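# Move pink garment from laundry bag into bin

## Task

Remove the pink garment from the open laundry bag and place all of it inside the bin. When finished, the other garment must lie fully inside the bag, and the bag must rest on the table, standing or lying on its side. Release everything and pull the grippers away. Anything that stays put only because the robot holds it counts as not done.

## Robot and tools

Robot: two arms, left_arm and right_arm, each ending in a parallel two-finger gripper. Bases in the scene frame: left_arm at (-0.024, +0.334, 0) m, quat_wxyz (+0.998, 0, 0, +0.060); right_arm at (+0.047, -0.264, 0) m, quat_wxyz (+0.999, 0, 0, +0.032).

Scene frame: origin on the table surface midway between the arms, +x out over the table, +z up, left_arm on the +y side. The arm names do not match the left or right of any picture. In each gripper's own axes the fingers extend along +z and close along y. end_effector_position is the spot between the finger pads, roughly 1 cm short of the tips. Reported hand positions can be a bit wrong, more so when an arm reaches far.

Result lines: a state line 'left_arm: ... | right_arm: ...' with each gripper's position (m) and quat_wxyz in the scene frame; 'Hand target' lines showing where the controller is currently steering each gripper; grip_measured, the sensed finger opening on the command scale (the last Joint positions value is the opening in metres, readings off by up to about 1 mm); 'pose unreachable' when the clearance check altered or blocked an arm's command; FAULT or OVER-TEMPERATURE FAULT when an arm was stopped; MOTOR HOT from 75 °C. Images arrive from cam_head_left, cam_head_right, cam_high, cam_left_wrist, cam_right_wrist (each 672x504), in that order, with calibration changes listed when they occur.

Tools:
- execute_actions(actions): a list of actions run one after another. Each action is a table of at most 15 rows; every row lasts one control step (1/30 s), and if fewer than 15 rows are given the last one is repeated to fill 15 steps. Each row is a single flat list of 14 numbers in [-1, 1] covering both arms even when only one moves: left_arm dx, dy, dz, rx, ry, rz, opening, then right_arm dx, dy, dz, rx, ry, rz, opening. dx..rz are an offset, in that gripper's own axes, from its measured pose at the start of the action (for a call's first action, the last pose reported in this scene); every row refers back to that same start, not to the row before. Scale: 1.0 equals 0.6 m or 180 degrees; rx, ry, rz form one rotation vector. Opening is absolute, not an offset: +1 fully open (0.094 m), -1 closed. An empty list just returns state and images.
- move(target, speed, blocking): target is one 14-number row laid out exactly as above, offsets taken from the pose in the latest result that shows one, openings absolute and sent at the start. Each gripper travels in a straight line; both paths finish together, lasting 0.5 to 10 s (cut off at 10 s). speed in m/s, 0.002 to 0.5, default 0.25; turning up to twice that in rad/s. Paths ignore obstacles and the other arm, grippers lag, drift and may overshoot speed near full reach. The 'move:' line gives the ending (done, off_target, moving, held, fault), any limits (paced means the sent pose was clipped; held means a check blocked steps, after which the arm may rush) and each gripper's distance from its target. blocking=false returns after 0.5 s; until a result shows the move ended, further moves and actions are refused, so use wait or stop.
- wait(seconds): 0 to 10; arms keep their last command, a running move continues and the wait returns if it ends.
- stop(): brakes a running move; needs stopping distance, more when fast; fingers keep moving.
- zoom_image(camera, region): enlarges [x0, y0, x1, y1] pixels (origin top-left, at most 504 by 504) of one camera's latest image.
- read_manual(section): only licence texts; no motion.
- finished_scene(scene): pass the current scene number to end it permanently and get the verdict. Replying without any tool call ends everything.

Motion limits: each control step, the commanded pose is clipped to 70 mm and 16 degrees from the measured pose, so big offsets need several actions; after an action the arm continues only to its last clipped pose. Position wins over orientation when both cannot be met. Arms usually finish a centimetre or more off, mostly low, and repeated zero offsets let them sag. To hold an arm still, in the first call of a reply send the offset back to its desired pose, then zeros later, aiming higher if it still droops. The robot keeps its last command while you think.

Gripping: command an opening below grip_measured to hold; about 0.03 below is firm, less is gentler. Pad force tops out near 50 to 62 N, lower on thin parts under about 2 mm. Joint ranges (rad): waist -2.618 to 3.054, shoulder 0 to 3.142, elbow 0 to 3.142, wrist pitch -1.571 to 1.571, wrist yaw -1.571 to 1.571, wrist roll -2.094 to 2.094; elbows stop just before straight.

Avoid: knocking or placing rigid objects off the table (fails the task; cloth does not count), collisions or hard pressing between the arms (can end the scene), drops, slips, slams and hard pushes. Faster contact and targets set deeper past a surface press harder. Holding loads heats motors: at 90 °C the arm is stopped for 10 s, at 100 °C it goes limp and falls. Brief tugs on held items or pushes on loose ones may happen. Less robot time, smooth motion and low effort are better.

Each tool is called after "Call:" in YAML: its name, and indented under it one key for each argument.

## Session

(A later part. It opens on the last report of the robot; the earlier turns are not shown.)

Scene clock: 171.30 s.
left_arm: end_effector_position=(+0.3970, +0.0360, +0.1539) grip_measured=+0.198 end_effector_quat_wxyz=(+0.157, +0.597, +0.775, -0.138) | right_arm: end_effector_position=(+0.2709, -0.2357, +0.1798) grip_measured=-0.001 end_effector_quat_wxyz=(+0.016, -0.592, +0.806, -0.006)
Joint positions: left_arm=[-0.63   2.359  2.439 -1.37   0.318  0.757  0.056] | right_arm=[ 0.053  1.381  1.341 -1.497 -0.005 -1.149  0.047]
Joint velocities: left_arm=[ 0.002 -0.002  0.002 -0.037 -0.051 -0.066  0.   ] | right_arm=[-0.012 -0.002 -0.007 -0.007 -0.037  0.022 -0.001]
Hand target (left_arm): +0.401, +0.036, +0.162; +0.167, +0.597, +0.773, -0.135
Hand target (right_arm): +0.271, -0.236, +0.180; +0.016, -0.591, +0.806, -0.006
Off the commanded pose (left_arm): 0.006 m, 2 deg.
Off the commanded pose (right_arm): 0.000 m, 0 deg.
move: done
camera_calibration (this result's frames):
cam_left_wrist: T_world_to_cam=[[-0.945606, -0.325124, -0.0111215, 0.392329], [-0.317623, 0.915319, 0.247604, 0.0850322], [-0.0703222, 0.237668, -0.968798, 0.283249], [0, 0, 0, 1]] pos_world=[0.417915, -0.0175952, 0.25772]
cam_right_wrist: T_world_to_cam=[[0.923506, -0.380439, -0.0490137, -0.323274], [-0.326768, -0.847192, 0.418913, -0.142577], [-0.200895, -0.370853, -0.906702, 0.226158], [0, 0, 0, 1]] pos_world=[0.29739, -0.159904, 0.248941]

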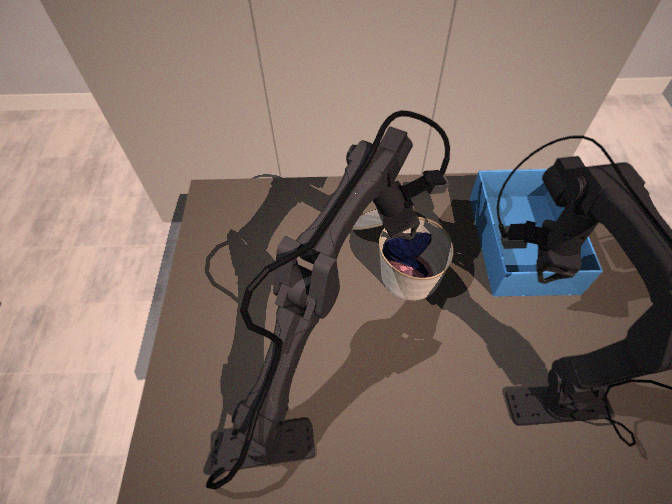

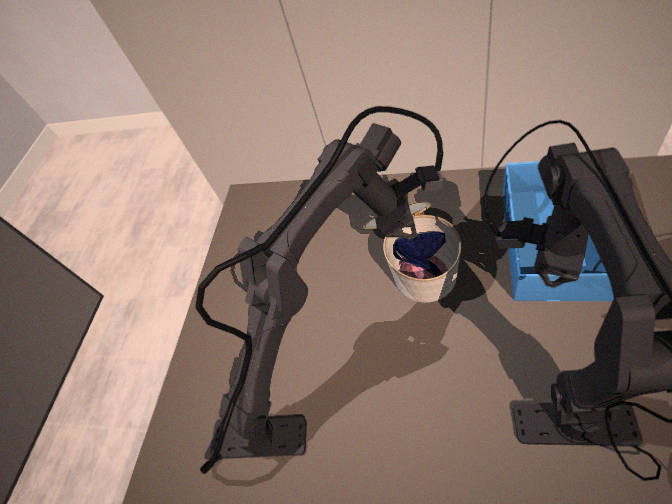

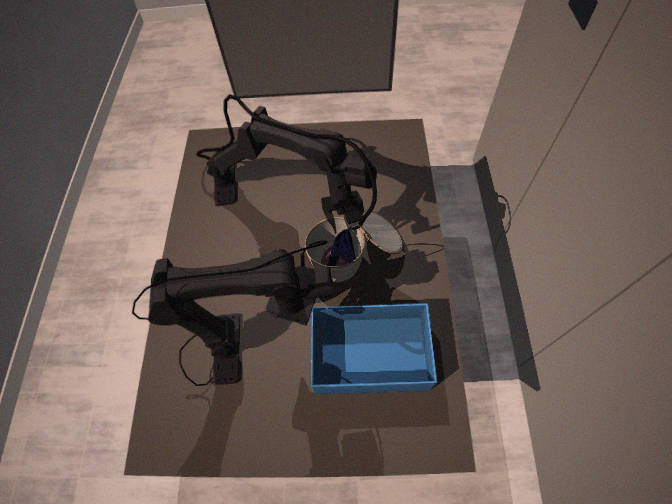

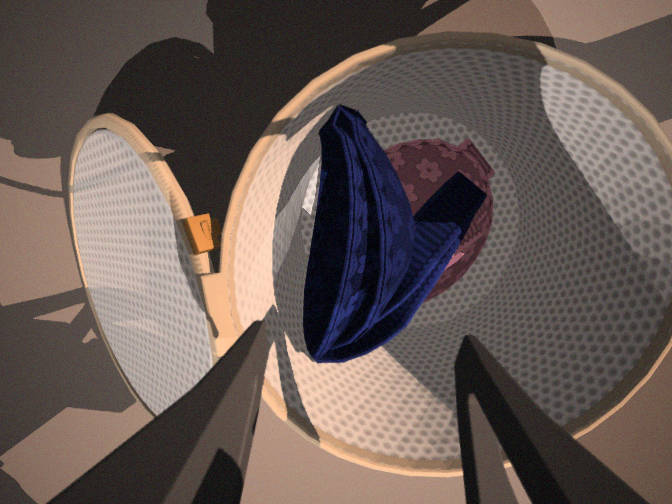

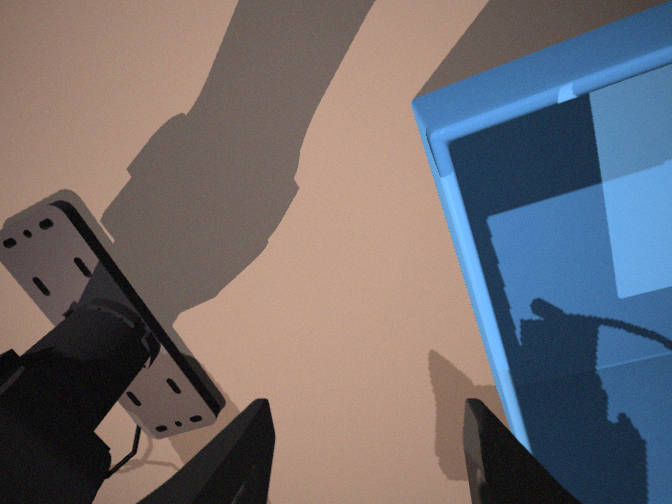

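Well aligned.

Call:
move:
  target: [0,0,0.14,0,0,0,0.2,0,0,0,0,0,0,0]
  speed: 0.15

Call:
execute_actions:
  actions:
    - [[0,0,0,0,0,0,-1,0,0,0,0,0,0,0]]

Call:
move:
  target: [-0.08,-0.05,-0.3,0,-0.05,0,-1,0,0,0,0,0,0,0]
  speed: 0.15

Scene clock: 179.23 s.
left_arm: end_effector_position=(+0.4034, +0.0045, +0.0754) grip_measured=+0.198 end_effector_quat_wxyz=(+0.149, +0.597, +0.776, -0.141) | right_arm: end_effector_position=(+0.2709, -0.2357, +0.1798) grip_measured=-0.001 end_effector_quat_wxyz=(+0.016, -0.592, +0.806, -0.006)
Joint positions: left_arm=[-0.679  2.423  2.238 -1.104  0.307  0.708  0.056] | right_arm=[ 0.053  1.381  1.341 -1.497 -0.005 -1.149  0.047]
Joint velocities: left_arm=[-0.002 -0.012 -0.002  0.022  0.037 -0.051 -0.   ] | right_arm=[ 0.007  0.017 -0.012 -0.066 -0.037  0.022 -0.001]
Hand target (left_arm): +0.404, +0.002, +0.078; +0.156, +0.597, +0.775, -0.138
Hand target (right_arm): +0.271, -0.236, +0.180; +0.016, -0.592, +0.806, -0.006
Off the commanded pose (left_arm): 0.003 m, 1 deg.
Off the commanded pose (right_arm): 0.000 m, 0 deg.
move: done
camera_calibration (this result's frames):
cam_left_wrist: T_world_to_cam=[[-0.946111, -0.323841, 0.000648072, 0.38655], [-0.312848, 0.91451, 0.25651, 0.132787], [-0.083661, 0.242484, -0.966541, 0.22034], [0, 0, 0, 1]] pos_world=[0.425696, -0.0496837, 0.178656]
cam_right_wrist: T_world_to_cam=[[0.923506, -0.380439, -0.0490137, -0.323274], [-0.326768, -0.847192, 0.418913, -0.142577], [-0.200895, -0.370853, -0.906702, 0.226158], [0, 0, 0, 1]] pos_world=[0.29739, -0.159904, 0.248941]

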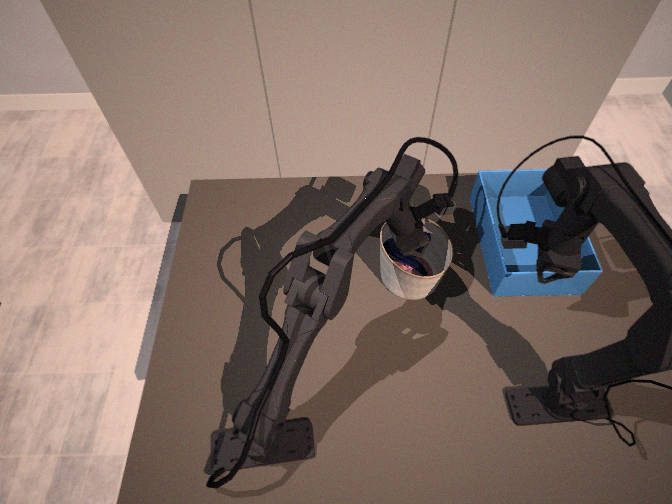

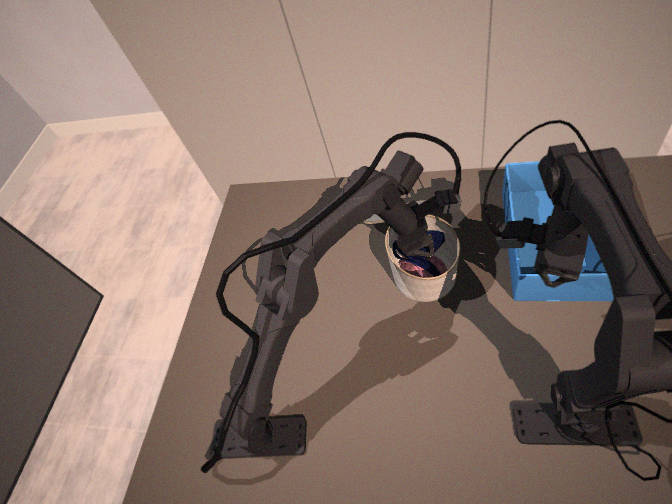

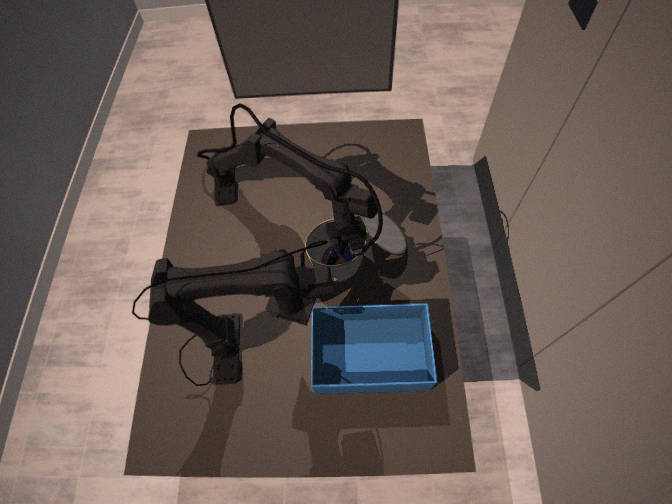

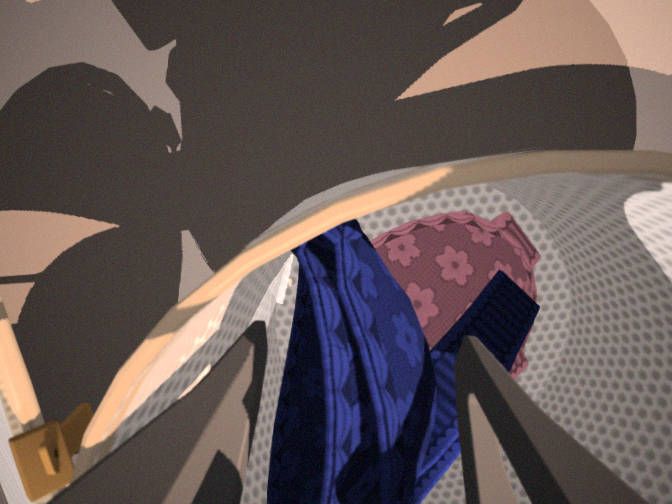

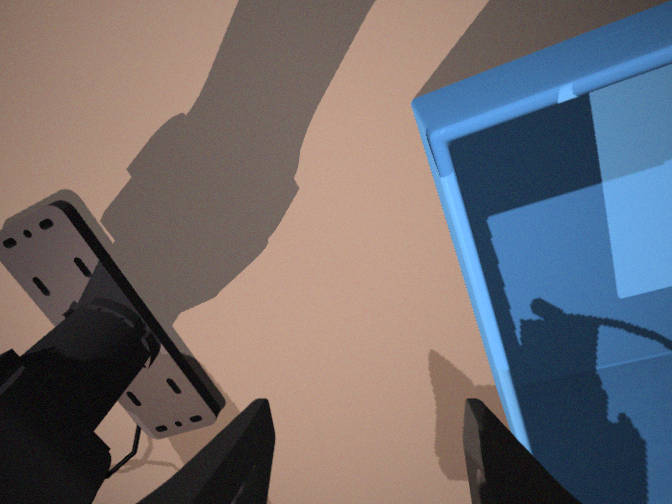

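Scene clock: 179.73 s.
left_arm: end_effector_position=(+0.4028, +0.0049, +0.0752) grip_measured=-0.942 end_effector_quat_wxyz=(+0.148, +0.597, +0.776, -0.141) | right_arm: end_effector_position=(+0.2709, -0.2357, +0.1798) grip_measured=-0.001 end_effector_quat_wxyz=(+0.016, -0.592, +0.806, -0.006)
Joint positions: left_arm=[-0.679  2.423  2.238 -1.107  0.307  0.708  0.003] | right_arm=[ 0.053  1.381  1.341 -1.497 -0.005 -1.149  0.047]
Joint velocities: left_arm=[-0.002 -0.022 -0.002 -0.11  -0.007 -0.081 -0.001] | right_arm=[-0.017  0.007  0.007  0.154 -0.066  0.007 -0.001]
Hand target (left_arm): +0.403, +0.004, +0.075; +0.149, +0.597, +0.776, -0.141
Hand target (right_arm): +0.271, -0.236, +0.180; +0.016, -0.592, +0.806, -0.006
Off the commanded pose (left_arm): 0.001 m, 0 deg.
Off the commanded pose (right_arm): 0.000 m, 0 deg.
camera_calibration (this result's frames):
cam_left_wrist: T_world_to_cam=[[-0.94604, -0.324043, 0.00200137, 0.386085], [-0.312474, 0.913866, 0.259246, 0.131897], [-0.0858357, 0.244632, -0.965809, 0.220758], [0, 0, 0, 1]] pos_world=[0.425415, -0.0494322, 0.178243]
cam_right_wrist: T_world_to_cam=[[0.923506, -0.380439, -0.0490137, -0.323274], [-0.326768, -0.847192, 0.418913, -0.142577], [-0.200895, -0.370853, -0.906702, 0.226158], [0, 0, 0, 1]] pos_world=[0.29739, -0.159904, 0.248941]

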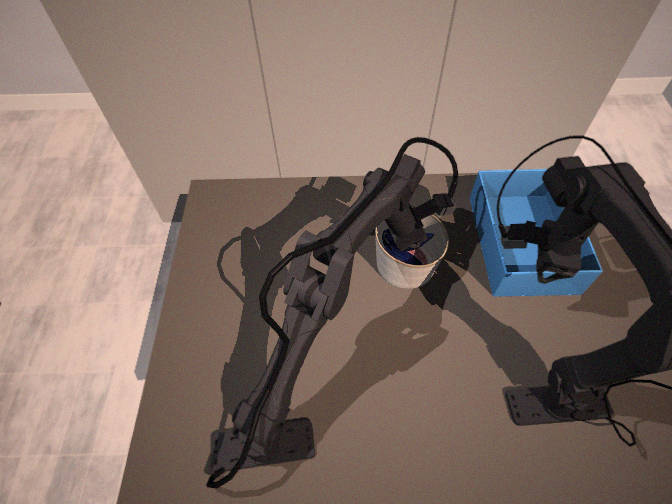

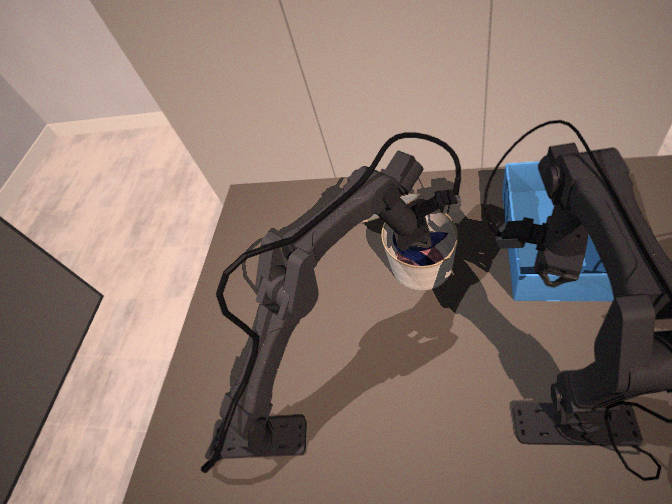

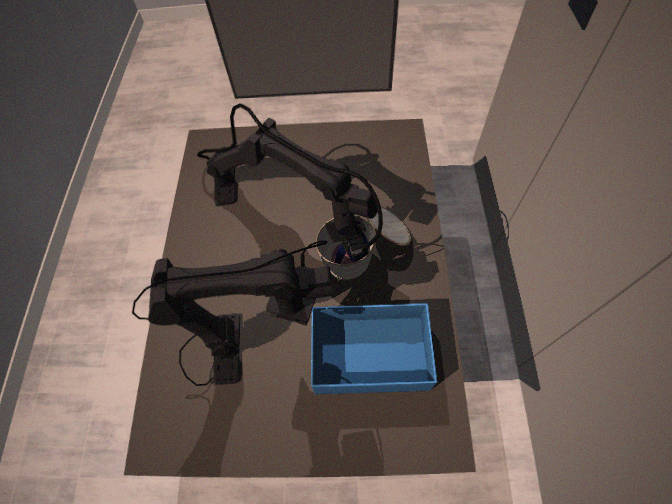

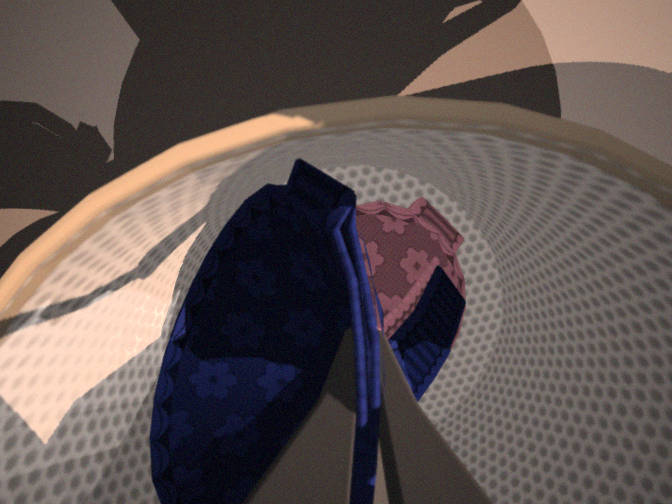

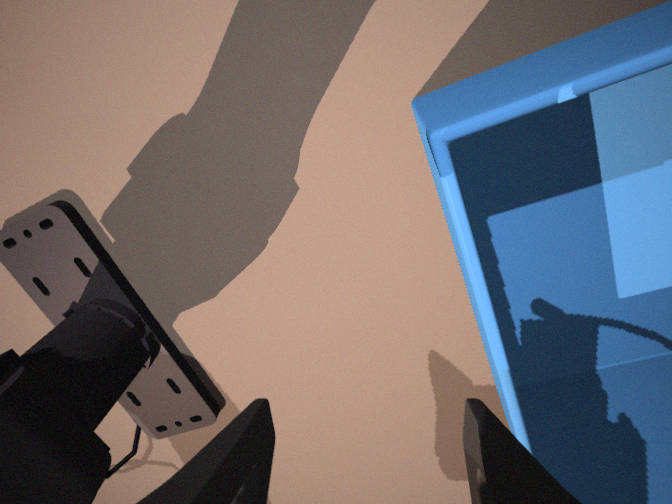

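Scene clock: 181.60 s.
left_arm: end_effector_position=(+0.3721, +0.0268, +0.2514) grip_measured=-0.942 end_effector_quat_wxyz=(+0.221, +0.582, +0.762, -0.178) | right_arm: end_effector_position=(+0.2709, -0.2357, +0.1798) grip_measured=-0.001 end_effector_quat_wxyz=(+0.016, -0.592, +0.806, -0.006)
Joint positions: left_arm=[-0.641  2.336  2.762 -1.576  0.405  0.695  0.003] | right_arm=[ 0.053  1.381  1.341 -1.497 -0.005 -1.149  0.047]
Joint velocities: left_arm=[-0.002  0.002  0.007 -0.066 -0.007 -0.022  0.001] | right_arm=[-0.002  0.002  0.002 -0.066  0.022  0.037 -0.001]
Hand target (left_arm): +0.373, +0.028, +0.259; +0.231, +0.577, +0.761, -0.187
Hand target (right_arm): +0.271, -0.236, +0.180; +0.016, -0.592, +0.806, -0.006
Off the commanded pose (left_arm): 0.009 m, 2 deg.
Off the commanded pose (right_arm): 0.000 m, 0 deg.
joint sent to its limit (left arm) — the command would take joint 4 (wrist pitch) past its lower limit, so that joint was sent only as far as its limit.
move: done
camera_calibration (this result's frames):
cam_left_wrist: T_world_to_cam=[[-0.940674, -0.339101, -0.0119563, 0.365667], [-0.338674, 0.936163, 0.0943364, 0.10724], [-0.0207965, 0.0927891, -0.995469, 0.370255], [0, 0, 0, 1]] pos_world=[0.387993, -0.0107514, 0.362833]
cam_right_wrist: T_world_to_cam=[[0.923506, -0.380439, -0.0490137, -0.323274], [-0.326768, -0.847192, 0.418913, -0.142577], [-0.200895, -0.370853, -0.906702, 0.226158], [0, 0, 0, 1]] pos_world=[0.29739, -0.159904, 0.248941]

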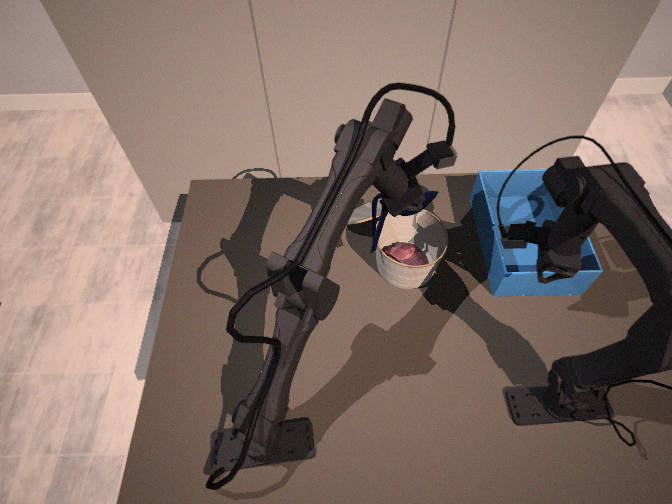

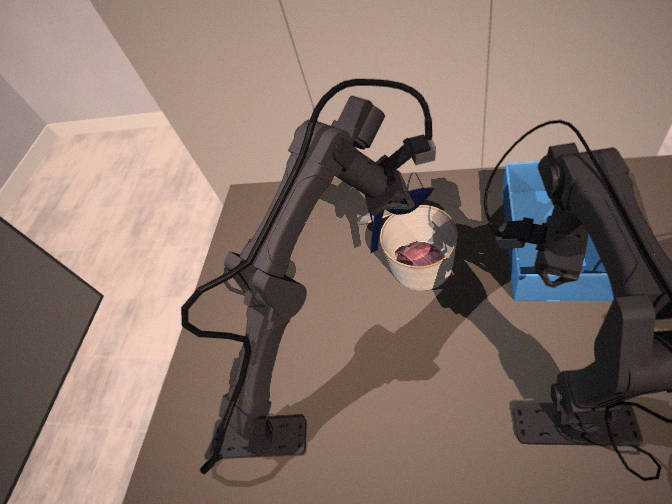

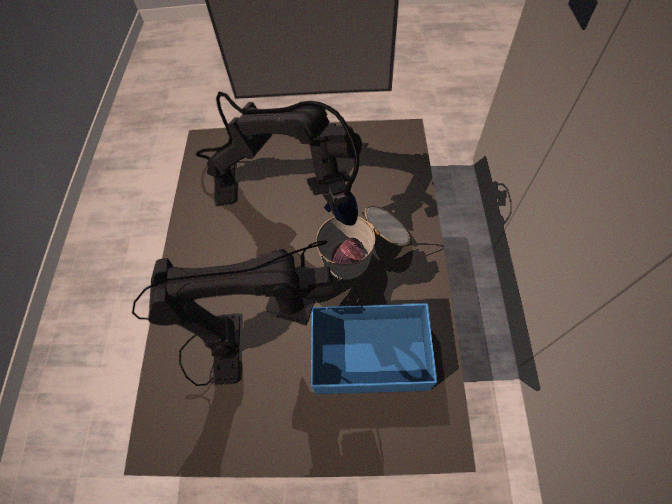

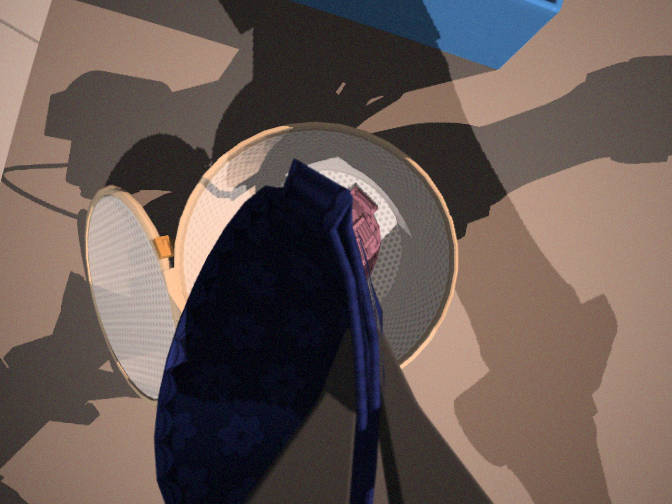

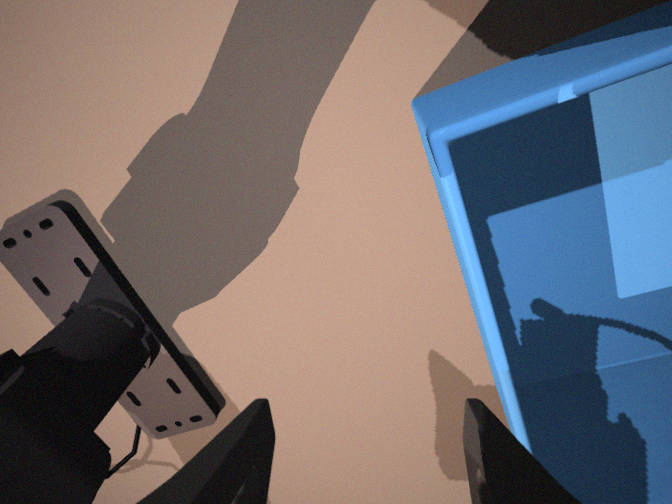

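Call:
move:
  target: [0.36,0,-0.24,0,0,0,-1,-0.43,-0.09,0.04,0,-0.07,0,0]
  speed: 0.3

Scene clock: 198.23 s.
left_arm: end_effector_position=(+0.3100, +0.2814, +0.2403) grip_measured=-0.942 end_effector_quat_wxyz=(+0.221, +0.574, +0.770, -0.172) | right_arm: end_effector_position=(+0.3962, -0.0085, +0.1496) grip_measured=-0.001 end_effector_quat_wxyz=(+0.092, -0.590, +0.800, +0.059)
Joint positions: left_arm=[ 0.005  1.747  1.838 -1.57   0.561  1.378  0.003] | right_arm=[ 0.512  2.04   1.954 -1.307 -0.128 -0.683  0.047]
Joint velocities: left_arm=[-0.007 -0.012  0.012 -0.037  0.081  0.081 -0.001] | right_arm=[-0.012  0.007  0.002 -0.022 -0.007 -0.007 -0.001]
Hand target (left_arm): +0.302, +0.276, +0.249; +0.234, +0.576, +0.762, -0.178
Hand target (right_arm): +0.399, -0.002, +0.162; +0.111, -0.587, +0.799, +0.067
Off the commanded pose (left_arm): 0.016 m, 1 deg.
Off the commanded pose (right_arm): 0.014 m, 1 deg.
joint sent to its limit (left arm) — the command would take joint 4 (wrist pitch) past its lower limit, so that joint was sent only as far as its limit.
move: off_target (left_arm, right_arm)
camera_calibration (this result's frames):
cam_left_wrist: T_world_to_cam=[[-0.932067, -0.361971, -0.0151176, 0.398001], [-0.361557, 0.926732, 0.102193, -0.14326], [-0.0229811, 0.100717, -0.99465, 0.33256], [0, 0, 0, 1]] pos_world=[0.326809, 0.243334, 0.351438]
cam_right_wrist: T_world_to_cam=[[0.929206, -0.36092, -0.0794524, -0.351557], [-0.334915, -0.913287, 0.231815, 0.134153], [-0.15623, -0.188794, -0.96951, 0.301495], [0, 0, 0, 1]] pos_world=[0.418701, 0.0525562, 0.233272]

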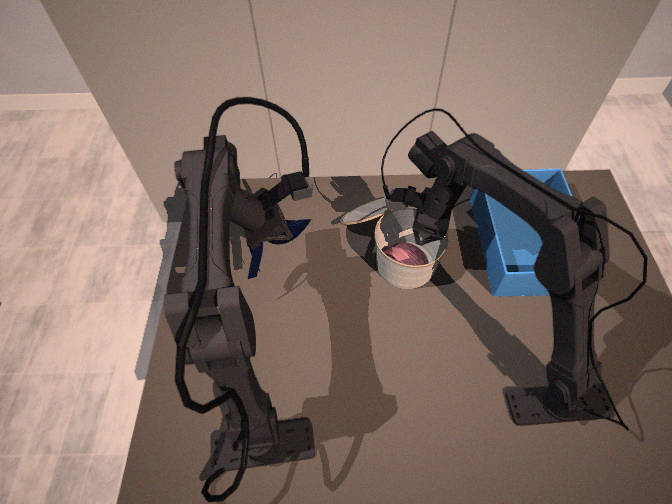

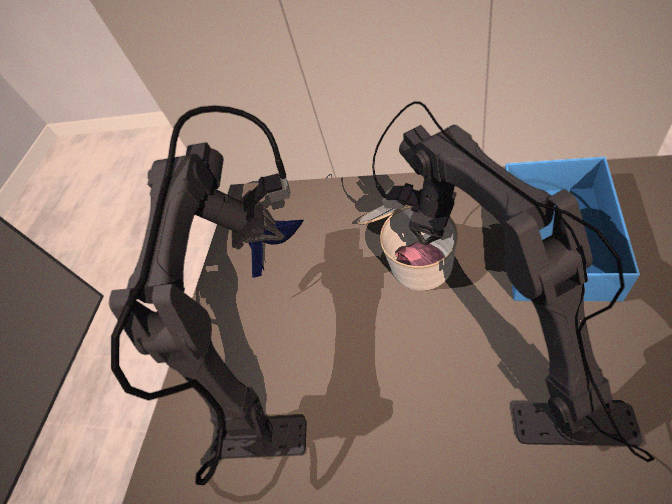

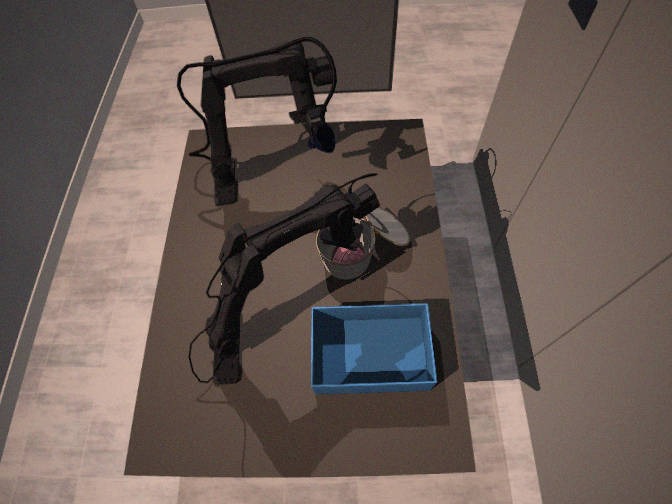

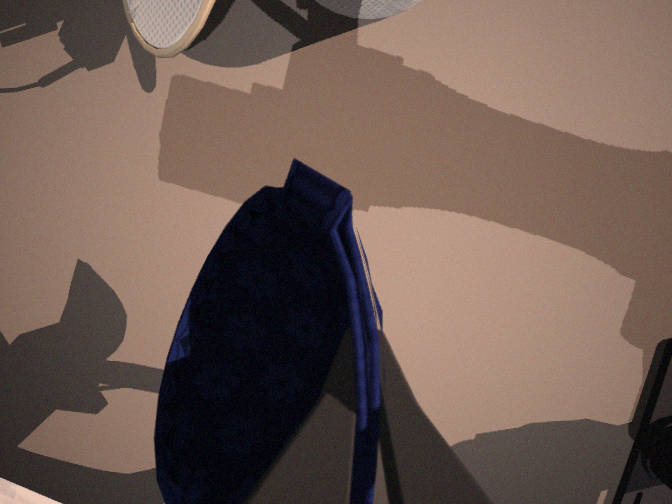

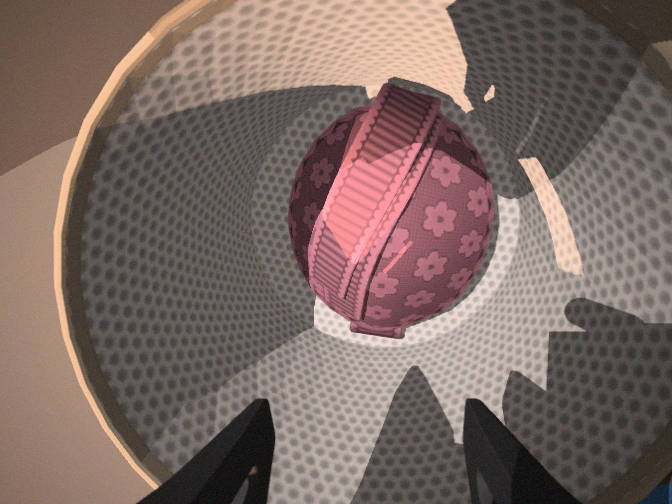

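Call:
move:
  target: [0,0,-0.01,0,0,0,-1,-0.015,0.005,0.165,0,0,0.07,0]
  speed: 0.12

Scene clock: 205.93 s.
left_arm: end_effector_position=(+0.3100, +0.2818, +0.2400) grip_measured=-0.942 end_effector_quat_wxyz=(+0.220, +0.575, +0.769, -0.171) | right_arm: end_effector_position=(+0.4003, +0.0146, +0.0564) grip_measured=-0.001 end_effector_quat_wxyz=(+0.075, -0.499, +0.861, +0.067)
Joint positions: left_arm=[ 0.005  1.747  1.838 -1.57   0.558  1.381  0.003] | right_arm=[ 0.554  2.133  1.727 -1.002 -0.119 -0.422  0.047]
Joint velocities: left_arm=[ 0.002  0.017 -0.007 -0.007  0.007 -0.066  0.001] | right_arm=[ 0.007 -0.012 -0.007 -0.066  0.066 -0.007 -0.   ]
Hand target (left_arm): +0.309, +0.284, +0.245; +0.225, +0.572, +0.770, -0.169
Hand target (right_arm): +0.401, +0.021, +0.055; +0.085, -0.499, +0.860, +0.070
Off the commanded pose (left_arm): 0.006 m, 0 deg.
Off the commanded pose (right_arm): 0.007 m, 1 deg.
joint sent to its limit (left arm) — the command would take joint 4 (wrist pitch) past its lower limit, so that joint was sent only as far as its limit.
move: done
camera_calibration (this result's frames):
cam_left_wrist: T_world_to_cam=[[-0.932775, -0.360048, -0.0171881, 0.398293], [-0.359803, 0.927145, 0.104613, -0.144858], [-0.0217297, 0.103764, -0.994365, 0.330953], [0, 0, 0, 1]] pos_world=[0.326589, 0.243368, 0.351088]
cam_right_wrist: T_world_to_cam=[[0.824846, -0.549625, -0.132442, -0.306887], [-0.507833, -0.823256, 0.253685, 0.244951], [-0.248466, -0.141992, -0.958177, 0.251756], [0, 0, 0, 1]] pos_world=[0.440081, 0.0687321, 0.138442]

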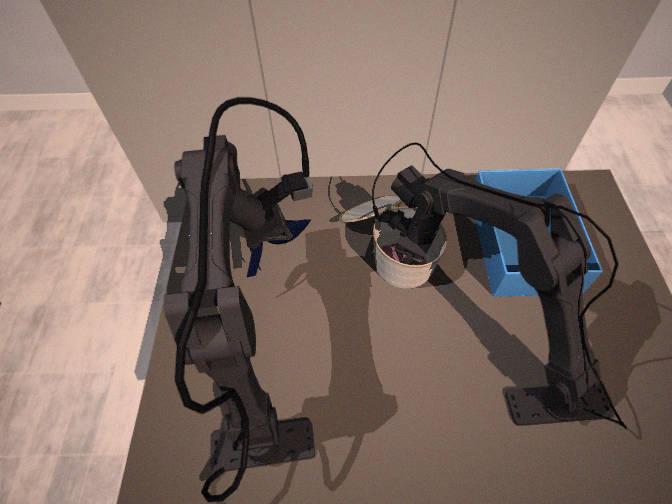

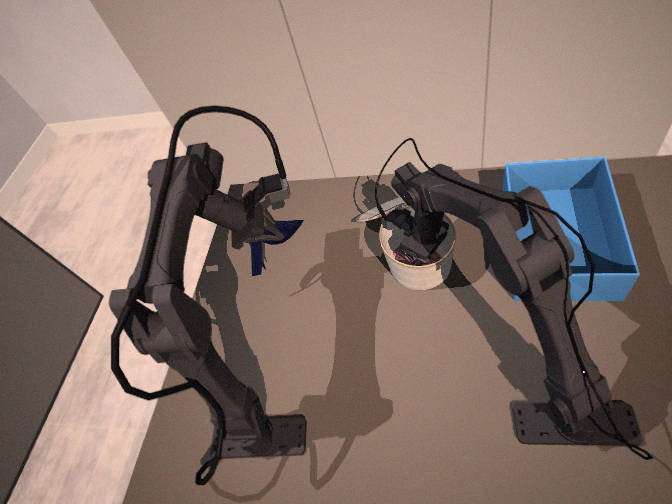

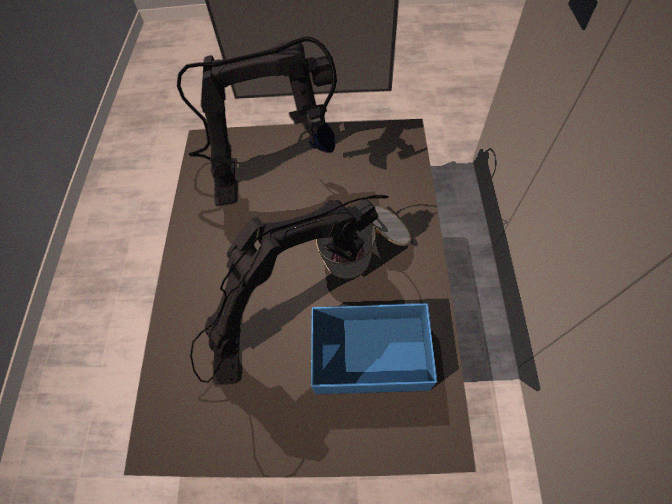

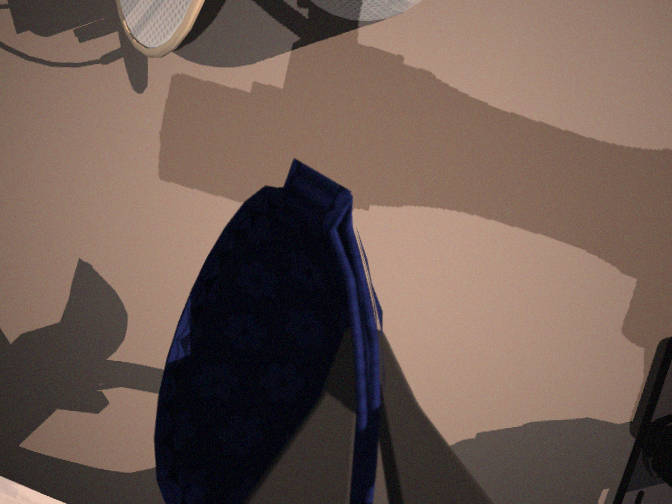

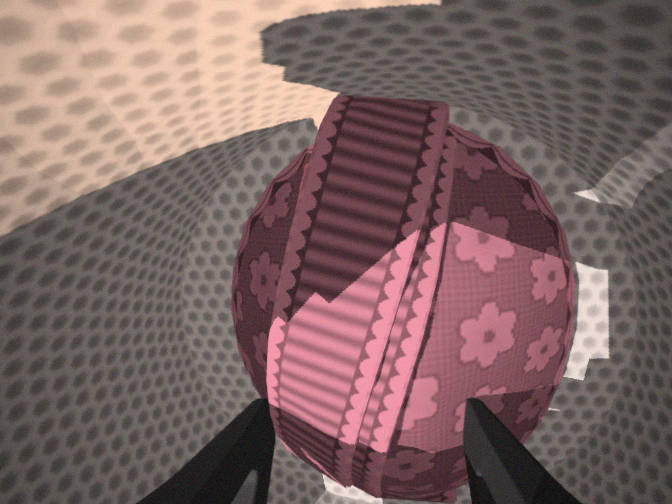

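Call:
execute_actions:
  actions:
    - [[0,0,0,0,0,0,-1,-0.02,0.015,0.01,0,-0.03,0,0.15]]
    - [[0,0,0,0,0,0,-1,0,0,0.035,0,0,0,0.15]]
    - [[0,0,0,0,0,0,-1,0,0,0.015,0,0,0,-0.4]]
    - [[0,0,0,0,0,0,-1,0,0,0.01,0,0,0,-1]]

Call:
move:
  target: [0,0,0,0,0,0,-1,-0.05,0,-0.25,0,0,0,-1]
  speed: 0.12

Scene clock: 233.60 s.
left_arm: end_effector_position=(+0.3099, +0.2839, +0.2388) grip_measured=-0.942 end_effector_quat_wxyz=(+0.216, +0.576, +0.771, -0.166) | right_arm: end_effector_position=(+0.4034, +0.0202, +0.0333) grip_measured=-0.810 end_effector_quat_wxyz=(+0.098, -0.493, +0.861, +0.072)
Joint positions: left_arm=[ 0.005  1.747  1.838 -1.57   0.544  1.381  0.003] | right_arm=[ 0.558  2.133  1.624 -0.851 -0.124 -0.404  0.009]
Joint velocities: left_arm=[-0.017 -0.002 -0.012  0.037  0.007 -0.081  0.   ] | right_arm=[ 0.012 -0.007  0.002 -0.037  0.007  0.022 -0.   ]
Hand target (left_arm): +0.310, +0.283, +0.239; +0.217, +0.576, +0.771, -0.167
Hand target (right_arm): +0.403, +0.021, +0.027; +0.097, -0.493, +0.861, +0.072
Off the commanded pose (left_arm): 0.001 m, 0 deg.
Off the commanded pose (right_arm): 0.006 m, 0 deg.
camera_calibration (this result's frames):
cam_left_wrist: T_world_to_cam=[[-0.932355, -0.360962, -0.0205043, 0.39981], [-0.360777, 0.925184, 0.117791, -0.148996], [-0.0235478, 0.11722, -0.992827, 0.325841], [0, 0, 0, 1]] pos_world=[0.326683, 0.24397, 0.349252]
cam_right_wrist: T_world_to_cam=[[0.822076, -0.555797, -0.123612, -0.308584], [-0.52566, -0.824281, 0.210339, 0.265618], [-0.218797, -0.107936, -0.969782, 0.21892], [0, 0, 0, 1]] pos_world=[0.441204, 0.0710629, 0.11829]

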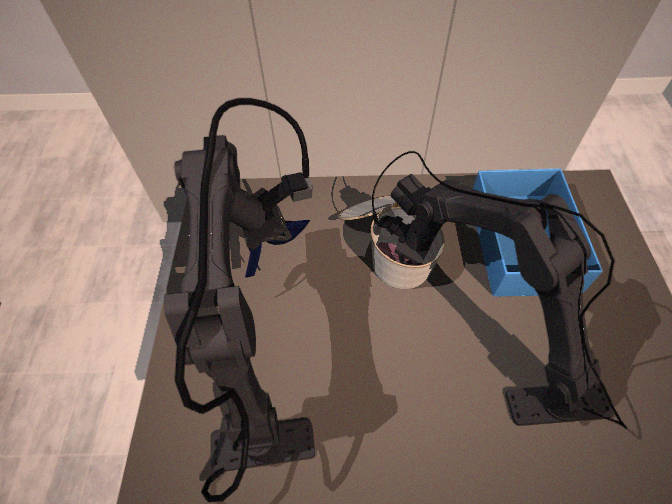

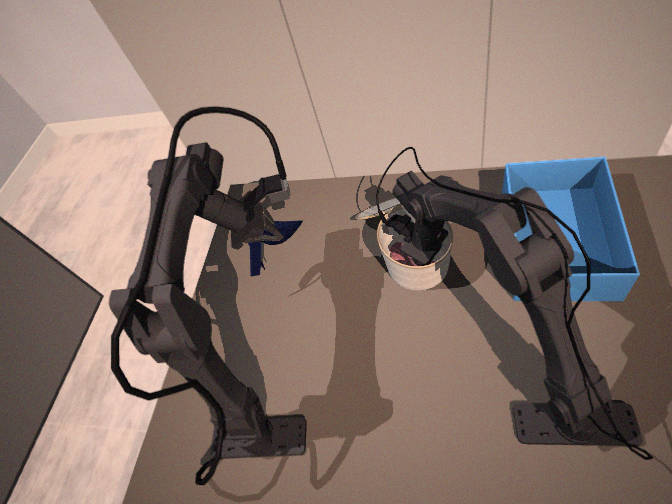

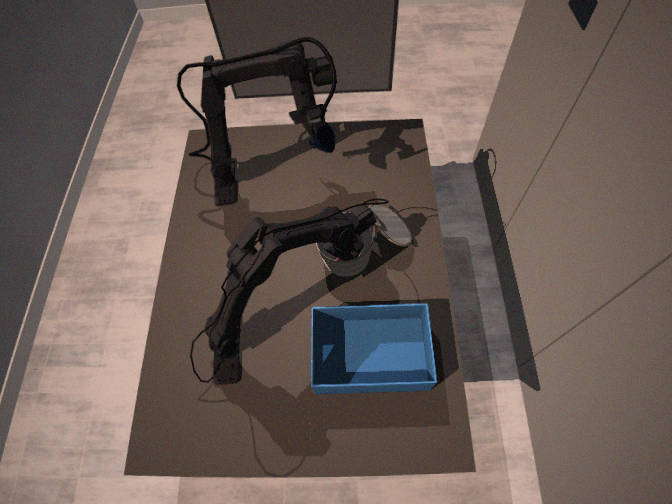

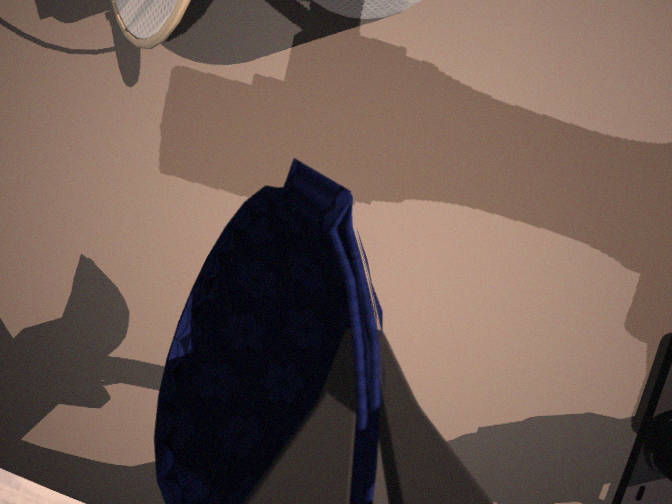

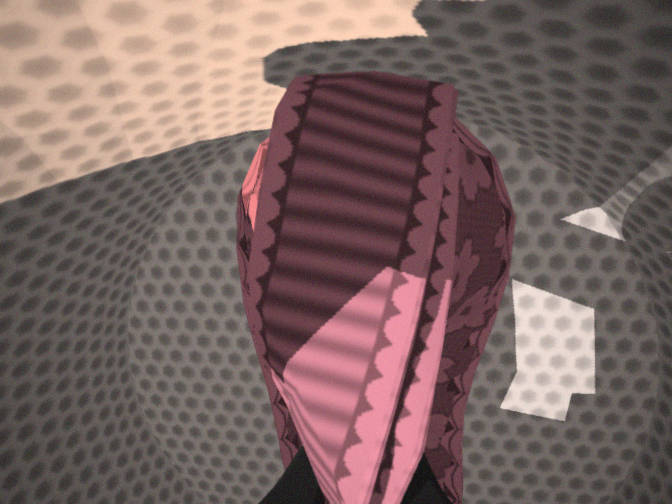

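Scene clock: 235.57 s.
left_arm: end_effector_position=(+0.3098, +0.2845, +0.2384) grip_measured=-0.942 end_effector_quat_wxyz=(+0.214, +0.576, +0.772, -0.165) | right_arm: end_effector_position=(+0.4032, +0.0134, +0.1740) grip_measured=-0.813 end_effector_quat_wxyz=(+0.083, -0.492, +0.864, +0.070)
Joint positions: left_arm=[ 0.005  1.747  1.838 -1.57   0.54   1.381  0.003] | right_arm=[ 0.546  2.163  2.244 -1.471 -0.124 -0.413  0.009]
Joint velocities: left_arm=[-0.022 -0.017  0.002 -0.022 -0.066 -0.081  0.001] | right_arm=[-0.002  0.002 -0.002  0.095  0.037  0.007 -0.002]
Hand target (left_arm): +0.310, +0.284, +0.239; +0.216, +0.576, +0.771, -0.166
Hand target (right_arm): +0.407, +0.011, +0.186; +0.098, -0.493, +0.861, +0.072
Off the commanded pose (left_arm): 0.001 m, 0 deg.
Off the commanded pose (right_arm): 0.012 m, 2 deg.
move: off_target (right_arm)
camera_calibration (this result's frames):
cam_left_wrist: T_world_to_cam=[[-0.932239, -0.361208, -0.0214277, 0.40023], [-0.361043, 0.924607, 0.121447, -0.150133], [-0.0240553, 0.120954, -0.992367, 0.32441], [0, 0, 0, 1]] pos_world=[0.326709, 0.244141, 0.348743]
cam_right_wrist: T_world_to_cam=[[0.817557, -0.560513, -0.132007, -0.291409], [-0.522985, -0.818677, 0.237179, 0.224546], [-0.241013, -0.124869, -0.962455, 0.362438], [0, 0, 0, 1]] pos_world=[0.44303, 0.06575, 0.257105]

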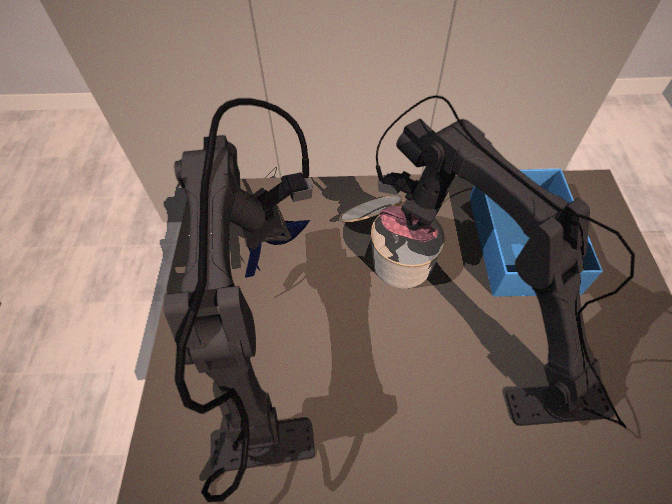

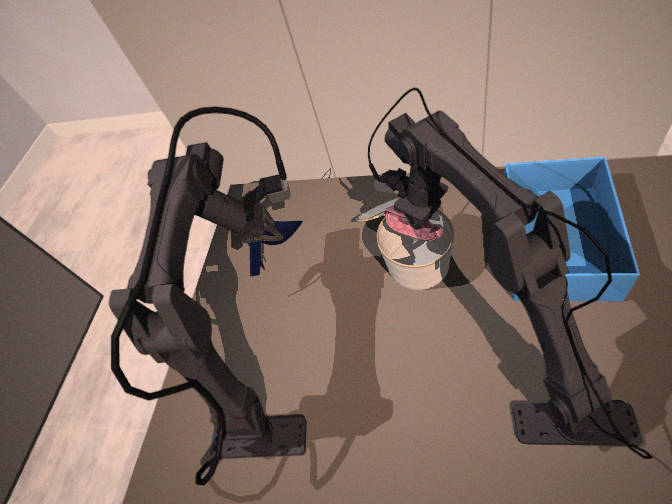

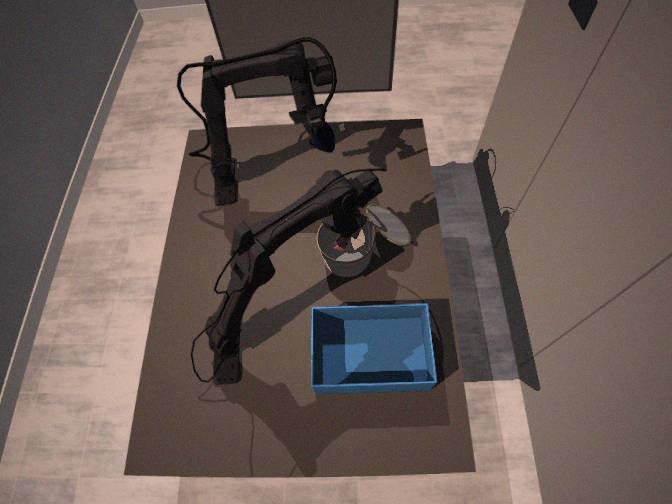

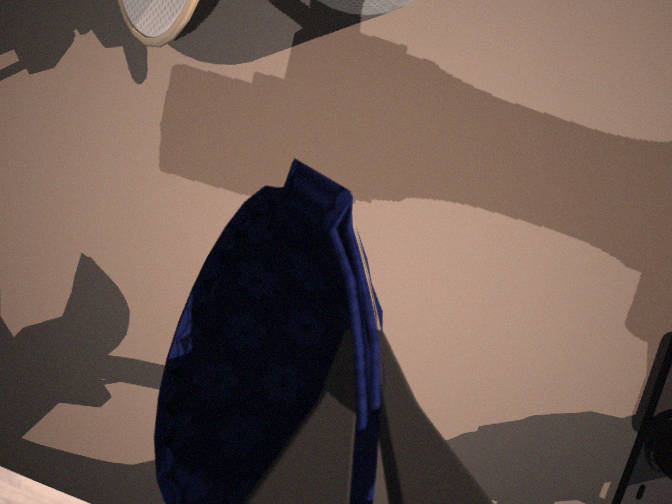

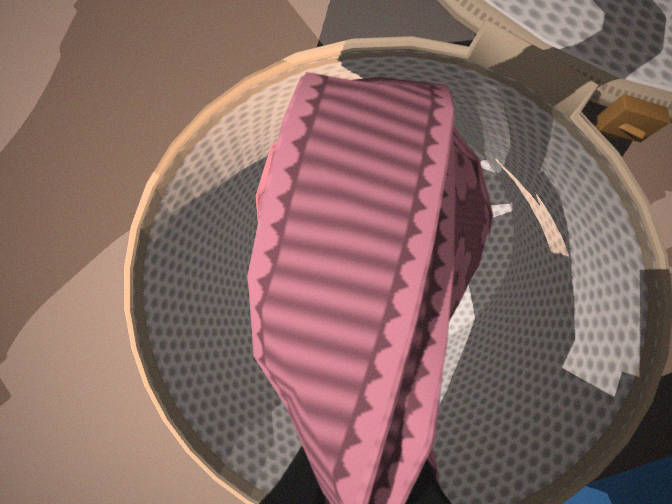

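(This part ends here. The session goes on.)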